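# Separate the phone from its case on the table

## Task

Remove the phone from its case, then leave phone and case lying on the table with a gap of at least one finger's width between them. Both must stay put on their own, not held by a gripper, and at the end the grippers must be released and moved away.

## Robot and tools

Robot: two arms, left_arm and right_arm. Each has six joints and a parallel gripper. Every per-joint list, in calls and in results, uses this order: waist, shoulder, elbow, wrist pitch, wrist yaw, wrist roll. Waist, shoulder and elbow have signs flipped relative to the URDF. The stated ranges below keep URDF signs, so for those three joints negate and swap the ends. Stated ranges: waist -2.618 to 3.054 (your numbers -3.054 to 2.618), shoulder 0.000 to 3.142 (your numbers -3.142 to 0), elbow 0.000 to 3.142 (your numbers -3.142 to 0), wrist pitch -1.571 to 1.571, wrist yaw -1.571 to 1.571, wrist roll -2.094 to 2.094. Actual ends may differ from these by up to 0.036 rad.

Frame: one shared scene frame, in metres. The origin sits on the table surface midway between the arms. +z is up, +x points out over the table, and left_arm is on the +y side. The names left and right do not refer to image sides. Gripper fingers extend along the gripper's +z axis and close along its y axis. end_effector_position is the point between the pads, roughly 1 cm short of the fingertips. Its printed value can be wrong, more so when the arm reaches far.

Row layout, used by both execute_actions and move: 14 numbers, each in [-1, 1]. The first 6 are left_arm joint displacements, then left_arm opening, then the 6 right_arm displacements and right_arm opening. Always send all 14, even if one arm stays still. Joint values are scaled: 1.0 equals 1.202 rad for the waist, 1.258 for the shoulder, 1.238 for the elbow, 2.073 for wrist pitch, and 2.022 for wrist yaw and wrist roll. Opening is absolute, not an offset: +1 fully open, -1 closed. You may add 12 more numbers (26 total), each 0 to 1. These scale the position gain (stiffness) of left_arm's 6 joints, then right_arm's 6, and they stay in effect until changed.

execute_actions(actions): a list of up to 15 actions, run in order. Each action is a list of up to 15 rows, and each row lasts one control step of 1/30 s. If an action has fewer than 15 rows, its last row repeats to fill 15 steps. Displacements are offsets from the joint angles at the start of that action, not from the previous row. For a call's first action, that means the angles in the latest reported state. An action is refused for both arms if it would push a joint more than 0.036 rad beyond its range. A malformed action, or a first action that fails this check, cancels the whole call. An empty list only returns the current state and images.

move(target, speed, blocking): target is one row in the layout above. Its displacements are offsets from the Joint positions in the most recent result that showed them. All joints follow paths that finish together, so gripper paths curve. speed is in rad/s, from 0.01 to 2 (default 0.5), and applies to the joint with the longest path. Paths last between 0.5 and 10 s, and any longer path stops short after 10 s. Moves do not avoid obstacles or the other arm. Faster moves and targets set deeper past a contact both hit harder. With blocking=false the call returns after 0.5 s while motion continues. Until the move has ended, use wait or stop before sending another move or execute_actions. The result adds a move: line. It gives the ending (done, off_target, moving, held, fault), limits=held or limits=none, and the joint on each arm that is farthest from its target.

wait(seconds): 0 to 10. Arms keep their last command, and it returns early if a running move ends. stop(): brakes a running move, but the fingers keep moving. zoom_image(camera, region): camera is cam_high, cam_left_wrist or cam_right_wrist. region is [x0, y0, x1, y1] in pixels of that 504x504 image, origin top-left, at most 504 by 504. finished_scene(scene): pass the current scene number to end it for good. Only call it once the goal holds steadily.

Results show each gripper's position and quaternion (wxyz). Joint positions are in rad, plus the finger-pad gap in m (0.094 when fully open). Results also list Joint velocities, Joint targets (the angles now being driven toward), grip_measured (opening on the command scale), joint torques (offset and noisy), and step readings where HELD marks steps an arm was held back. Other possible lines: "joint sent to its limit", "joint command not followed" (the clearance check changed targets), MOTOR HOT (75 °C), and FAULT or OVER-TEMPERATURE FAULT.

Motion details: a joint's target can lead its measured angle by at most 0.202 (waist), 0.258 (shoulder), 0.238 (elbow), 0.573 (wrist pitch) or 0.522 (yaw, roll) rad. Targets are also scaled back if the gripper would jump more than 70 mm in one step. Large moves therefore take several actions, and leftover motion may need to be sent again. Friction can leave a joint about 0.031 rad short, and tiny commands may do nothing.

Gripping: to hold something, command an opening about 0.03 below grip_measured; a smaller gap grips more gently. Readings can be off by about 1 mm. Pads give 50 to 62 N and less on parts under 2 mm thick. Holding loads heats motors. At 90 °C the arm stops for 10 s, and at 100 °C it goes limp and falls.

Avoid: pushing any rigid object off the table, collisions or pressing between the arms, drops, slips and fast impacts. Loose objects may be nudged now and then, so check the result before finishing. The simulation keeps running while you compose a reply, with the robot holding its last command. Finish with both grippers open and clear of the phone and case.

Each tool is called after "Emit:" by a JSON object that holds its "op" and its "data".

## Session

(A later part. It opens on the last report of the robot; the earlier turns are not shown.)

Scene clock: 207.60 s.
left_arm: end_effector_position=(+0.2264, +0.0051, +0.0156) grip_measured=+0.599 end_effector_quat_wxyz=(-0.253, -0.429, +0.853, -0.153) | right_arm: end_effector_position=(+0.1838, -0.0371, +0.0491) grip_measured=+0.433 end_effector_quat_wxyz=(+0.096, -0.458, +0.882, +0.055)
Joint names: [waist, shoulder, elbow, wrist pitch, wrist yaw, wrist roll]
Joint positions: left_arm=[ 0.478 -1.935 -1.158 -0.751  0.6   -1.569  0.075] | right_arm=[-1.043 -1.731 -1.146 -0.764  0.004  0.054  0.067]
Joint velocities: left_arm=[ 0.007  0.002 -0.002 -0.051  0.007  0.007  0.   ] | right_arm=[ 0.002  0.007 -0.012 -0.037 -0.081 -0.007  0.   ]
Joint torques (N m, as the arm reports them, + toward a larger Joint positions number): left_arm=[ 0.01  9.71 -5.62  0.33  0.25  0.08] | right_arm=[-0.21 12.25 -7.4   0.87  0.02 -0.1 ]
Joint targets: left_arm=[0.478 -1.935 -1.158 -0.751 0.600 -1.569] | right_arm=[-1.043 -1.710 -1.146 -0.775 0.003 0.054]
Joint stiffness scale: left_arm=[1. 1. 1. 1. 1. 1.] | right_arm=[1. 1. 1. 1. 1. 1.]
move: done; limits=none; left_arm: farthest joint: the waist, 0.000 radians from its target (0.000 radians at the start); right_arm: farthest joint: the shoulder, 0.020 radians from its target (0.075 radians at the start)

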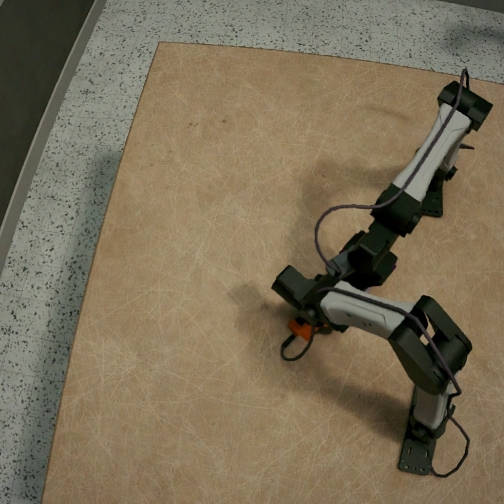

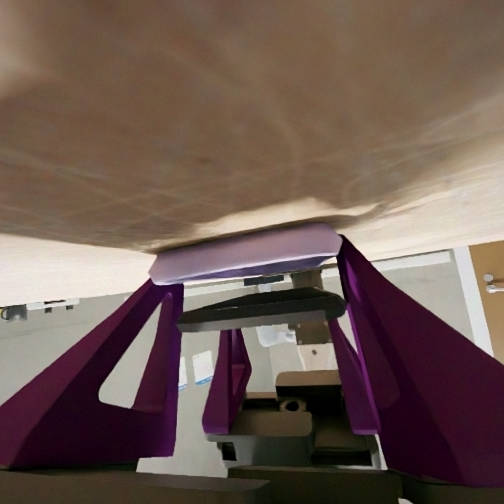

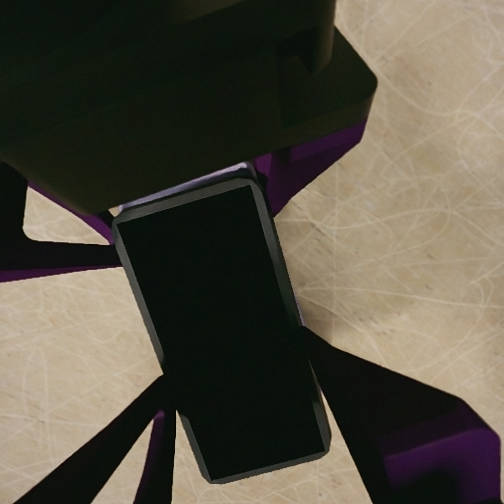

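Emit:
{"op": "move", "data": {"target": [-0.4,0.1,0,0,0,0,1,0,0,0,0,0,0,0.405], "speed": 0.5}}

Emit:
{"op": "move", "data": {"target": [0,0,0,0,0,0,1,0.45,0,0,0,0,0,0.405], "speed": 0.4}}

Emit:
{"op": "move", "data": {"target": [0,0,0,0,0,0,1,0,-0.083,0,0.048,0,0,0.405], "speed": 0.1}}

Scene clock: 213.53 s.
left_arm: end_effector_position=(+0.3376, +0.1360, +0.0485) grip_measured=+1.000 end_effector_quat_wxyz=(+0.178, +0.606, -0.735, +0.246) | right_arm: end_effector_position=(+0.1837, -0.0371, +0.0491) grip_measured=+0.433 end_effector_quat_wxyz=(+0.096, -0.458, +0.882, +0.055)
Joint names: [waist, shoulder, elbow, wrist pitch, wrist yaw, wrist roll]
Joint positions: left_arm=[-0.001 -1.833 -1.158 -0.751  0.602 -1.569  0.094] | right_arm=[-1.043 -1.731 -1.146 -0.765  0.004  0.054  0.067]
Joint velocities: left_arm=[ 0.012 -0.022 -0.022  0.007  0.022 -0.066  0.   ] | right_arm=[ 0.002  0.002 -0.022 -0.007 -0.022 -0.051 -0.001]
Joint torques (N m, as the arm reports them, + toward a larger Joint positions number): left_arm=[-0.16 11.26 -6.06  0.53  0.22  0.09] | right_arm=[-0.09 10.36 -7.54  1.    0.06 -0.02]
Joint targets: left_arm=[-0.002 -1.809 -1.158 -0.751 0.600 -1.569] | right_arm=[-1.043 -1.731 -1.146 -0.764 0.004 0.054]
Joint stiffness scale: left_arm=[1. 1. 1. 1. 1. 1.] | right_arm=[1. 1. 1. 1. 1. 1.]
move: off_target (left_arm); limits=none; left_arm: farthest joint: the shoulder, 0.024 radians from its target (0.125 radians at the start); right_arm: farthest joint: the wrist pitch, 0.001 radians from its target (0.001 radians at the start)

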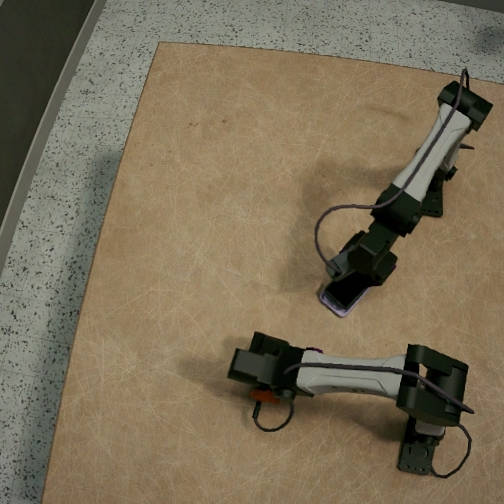

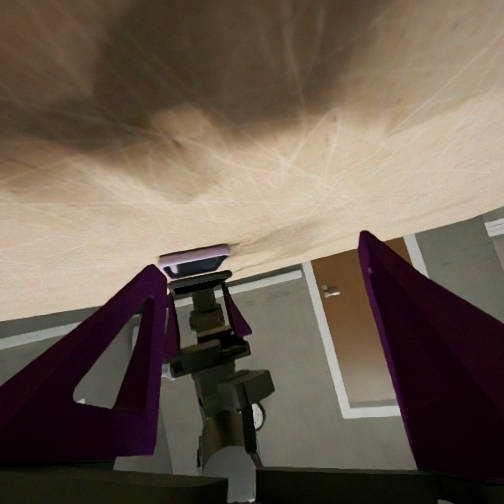

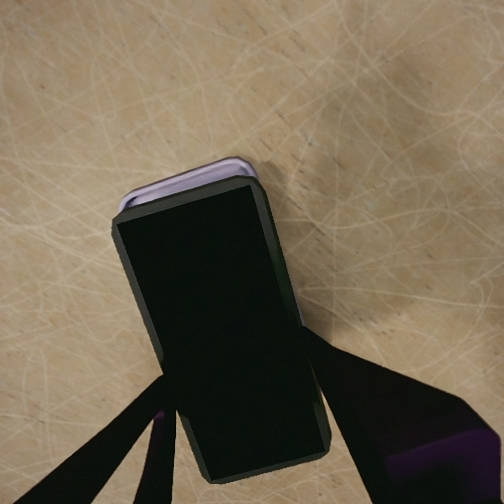

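Scene clock: 215.27 s.
left_arm: end_effector_position=(+0.3376, +0.1360, +0.0485) grip_measured=+1.000 end_effector_quat_wxyz=(+0.178, +0.606, -0.735, +0.246) | right_arm: end_effector_position=(+0.3106, -0.1755, +0.0491) grip_measured=+0.433 end_effector_quat_wxyz=(+0.107, -0.208, +0.972, +0.027)
Joint names: [waist, shoulder, elbow, wrist pitch, wrist yaw, wrist roll]
Joint positions: left_arm=[-0.001 -1.833 -1.158 -0.751  0.602 -1.569  0.094] | right_arm=[-0.506 -1.731 -1.146 -0.765  0.005  0.054  0.067]
Joint velocities: left_arm=[ 0.002 -0.007 -0.007 -0.007  0.066 -0.022  0.   ] | right_arm=[ 0.007  0.012  0.027  0.022  0.007 -0.007  0.   ]
Joint torques (N m, as the arm reports them, + toward a larger Joint positions number): left_arm=[ 0.04  9.21 -6.05  0.53  0.24  0.1 ] | right_arm=[ 0.53 10.54 -7.56  1.02 -0.01 -0.08]
Joint targets: left_arm=[-0.001 -1.833 -1.158 -0.751 0.602 -1.569] | right_arm=[-0.502 -1.731 -1.146 -0.765 0.004 0.054]
Joint stiffness scale: left_arm=[1. 1. 1. 1. 1. 1.] | right_arm=[1. 1. 1. 1. 1. 1.]
move: done; limits=none; left_arm: farthest joint: the waist, 0.000 radians from its target (0.000 radians at the start); right_arm: farthest joint: the waist, 0.003 radians from its target (0.541 radians at the start)

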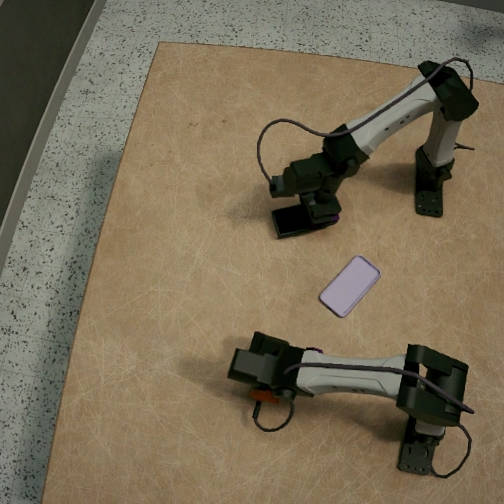

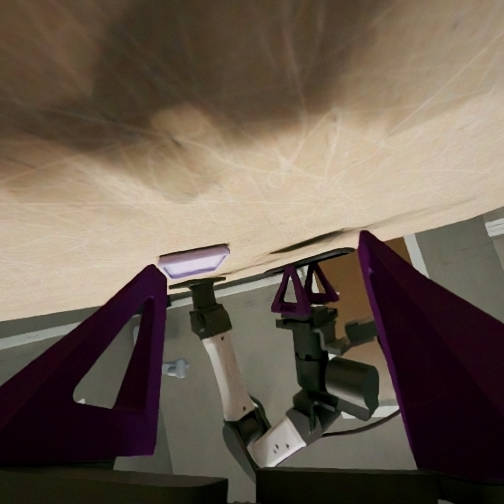

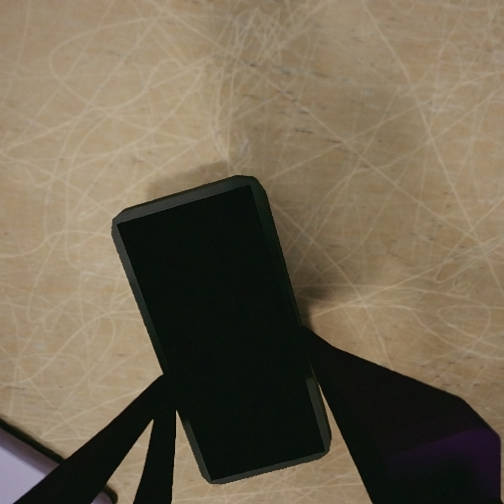

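Scene clock: 216.77 s.
left_arm: end_effector_position=(+0.3376, +0.1360, +0.0485) grip_measured=+1.000 end_effector_quat_wxyz=(+0.178, +0.606, -0.735, +0.246) | right_arm: end_effector_position=(+0.3218, -0.1698, +0.0239) grip_measured=+0.433 end_effector_quat_wxyz=(+0.104, -0.208, +0.972, +0.026)
Joint names: [waist, shoulder, elbow, wrist pitch, wrist yaw, wrist roll]
Joint positions: left_arm=[-0.001 -1.833 -1.158 -0.751  0.602 -1.569  0.094] | right_arm=[-0.506 -1.817 -1.146 -0.685  0.005  0.054  0.067]
Joint velocities: left_arm=[-0.007  0.017  0.012 -0.051  0.022 -0.125  0.   ] | right_arm=[ 0.007  0.017  0.002 -0.007 -0.051  0.007 -0.   ]
Joint torques (N m, as the arm reports them, + toward a larger Joint positions number): left_arm=[ 0.01  9.23 -6.04  0.53  0.24  0.09] | right_arm=[-0.14  9.46 -7.38  1.15  0.04 -0.06]
Joint targets: left_arm=[-0.001 -1.833 -1.158 -0.751 0.602 -1.569] | right_arm=[-0.506 -1.835 -1.146 -0.665 0.005 0.054]
Joint stiffness scale: left_arm=[1. 1. 1. 1. 1. 1.] | right_arm=[1. 1. 1. 1. 1. 1.]
move: done; limits=none; left_arm: farthest joint: the waist, 0.000 radians from its target (0.000 radians at the start); right_arm: farthest joint: the wrist pitch, 0.019 radians from its target (0.099 radians at the start)

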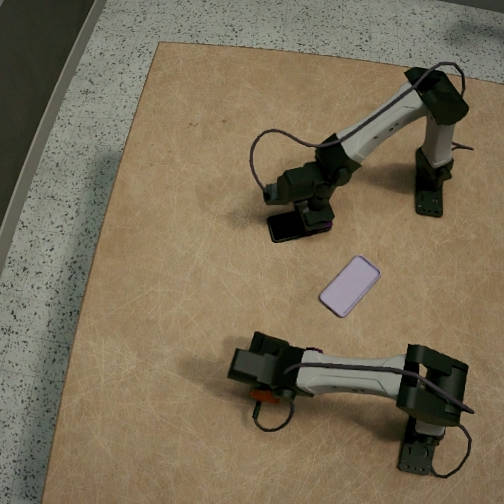

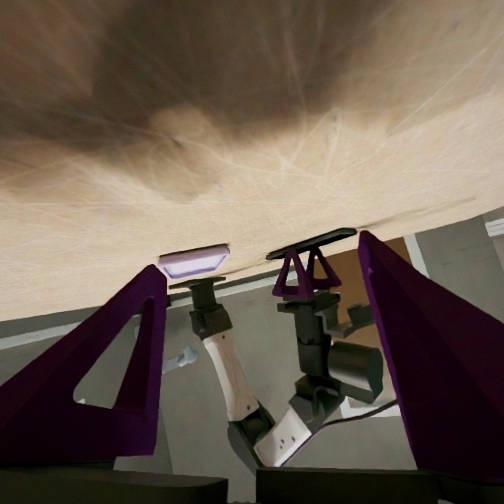

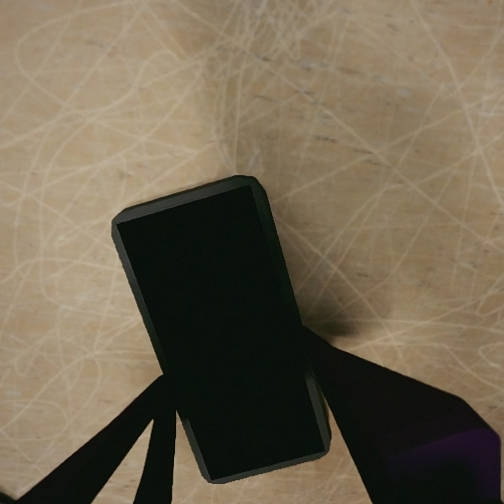

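Emit:
{"op": "move", "data": {"target": [0,0,0,0,0,0,1,0,0,0,0,0,0,1]}}

Emit:
{"op": "move", "data": {"target": [0,0,0,0,0,0,1,0,0.25,0,0,0,0,1]}}

Emit:
{"op": "finished_scene", "data": {"scene": 1}}

Scene clock: 221.57 s.
left_arm: end_effector_position=(+0.3376, +0.1360, +0.0485) grip_measured=+1.000 end_effector_quat_wxyz=(+0.178, +0.606, -0.735, +0.246) | right_arm: end_effector_position=(+0.3218, -0.1698, +0.0239) grip_measured=+1.000 end_effector_quat_wxyz=(+0.104, -0.208, +0.972, +0.026)
Joint names: [waist, shoulder, elbow, wrist pitch, wrist yaw, wrist roll]
Joint positions: left_arm=[-0.001 -1.833 -1.158 -0.751  0.602 -1.569  0.094] | right_arm=[-0.506 -1.817 -1.146 -0.685  0.005  0.054  0.094]
Joint velocities: left_arm=[-0.002 -0.012  0.027 -0.022 -0.007  0.007  0.   ] | right_arm=[ 0.002 -0.002  0.012  0.037 -0.051 -0.037  0.   ]
Joint torques (N m, as the arm reports them, + toward a larger Joint positions number): left_arm=[-0.02  9.19 -6.09  0.52  0.25  0.09] | right_arm=[ 0.06 11.05 -7.09  0.96  0.15 -0.02]
Joint targets: left_arm=[-0.001 -1.833 -1.158 -0.751 0.602 -1.569] | right_arm=[-0.506 -1.817 -1.146 -0.685 0.005 0.054]
Joint stiffness scale: left_arm=[1. 1. 1. 1. 1. 1.] | right_arm=[1. 1. 1. 1. 1. 1.]
move: done; limits=none; left_arm: farthest joint: the waist, 0.000 radians from its target (0.000 radians at the start); right_arm: farthest joint: the waist, 0.000 radians from its target (0.000 radians at the start)

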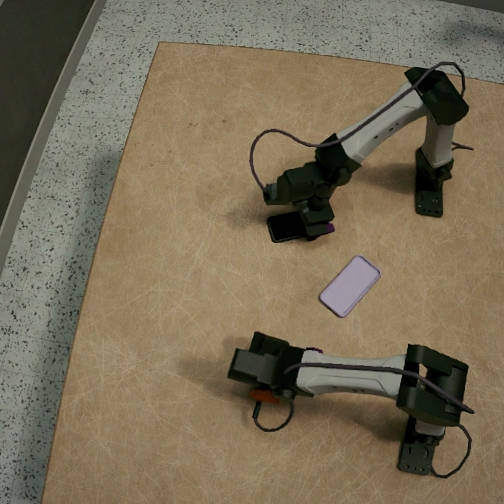

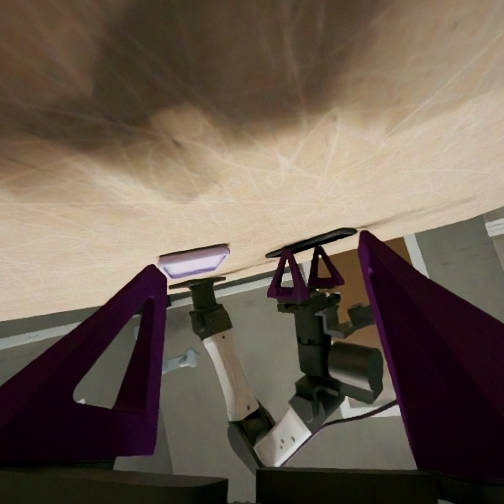

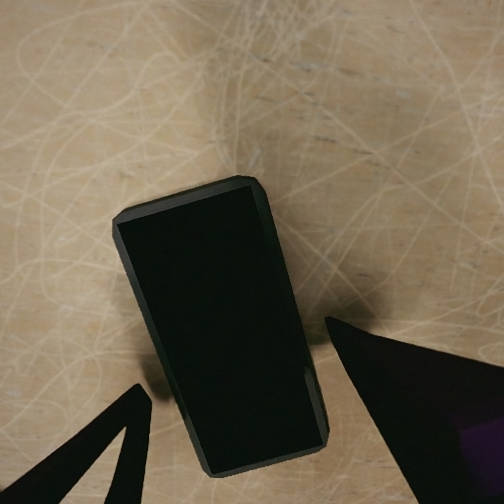

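Scene clock: 222.60 s.
left_arm: end_effector_position=(+0.3376, +0.1360, +0.0485) grip_measured=+1.000 end_effector_quat_wxyz=(+0.178, +0.606, -0.735, +0.246) | right_arm: end_effector_position=(+0.3315, -0.1648, +0.1336) grip_measured=+1.000 end_effector_quat_wxyz=(+0.251, -0.202, +0.945, +0.066)
Joint names: [waist, shoulder, elbow, wrist pitch, wrist yaw, wrist roll]
Joint positions: left_arm=[-0.001 -1.833 -1.158 -0.751  0.602 -1.569  0.094] | right_arm=[-0.506 -1.508 -1.146 -0.684  0.005  0.054  0.094]
Joint velocities: left_arm=[-0.002  0.012  0.007  0.022  0.066 -0.037  0.   ] | right_arm=[ 0.012  0.022 -0.012  0.022  0.051 -0.007  0.   ]
Joint torques (N m, as the arm reports them, + toward a larger Joint positions number): left_arm=[ 0.03  9.21 -6.08  0.52  0.24  0.09] | right_arm=[-0.02  9.12 -8.14  1.64  0.07  0.  ]
Joint targets: left_arm=[-0.001 -1.833 -1.158 -0.751 0.602 -1.569] | right_arm=[-0.506 -1.503 -1.146 -0.685 0.005 0.054]
Joint stiffness scale: left_arm=[1. 1. 1. 1. 1. 1.] | right_arm=[1. 1. 1. 1. 1. 1.]
move: done; limits=none; left_arm: farthest joint: the waist, 0.000 radians from its target (0.000 radians at the start); right_arm: farthest joint: the shoulder, 0.006 radians from its target (0.315 radians at the start)

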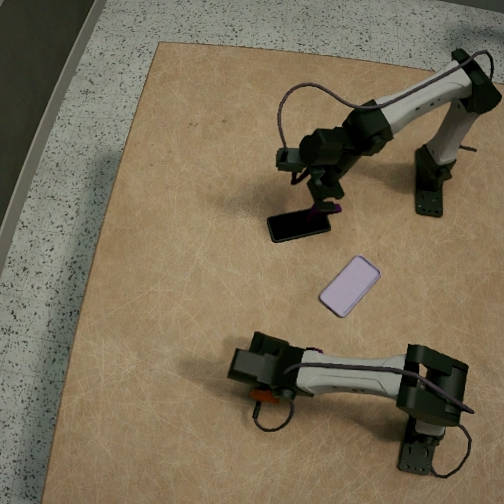

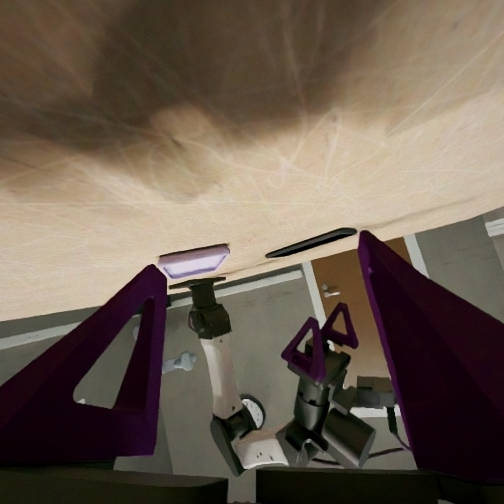

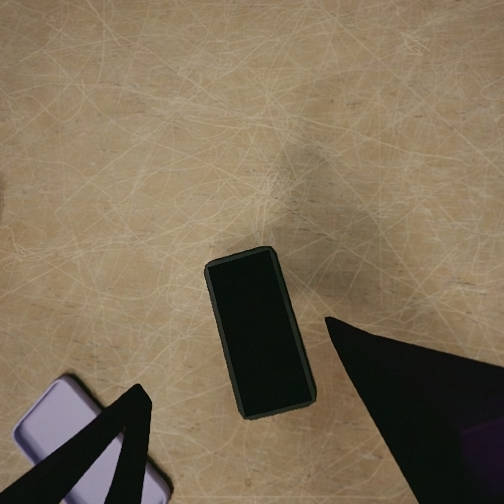

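The scene is finished: the task was done.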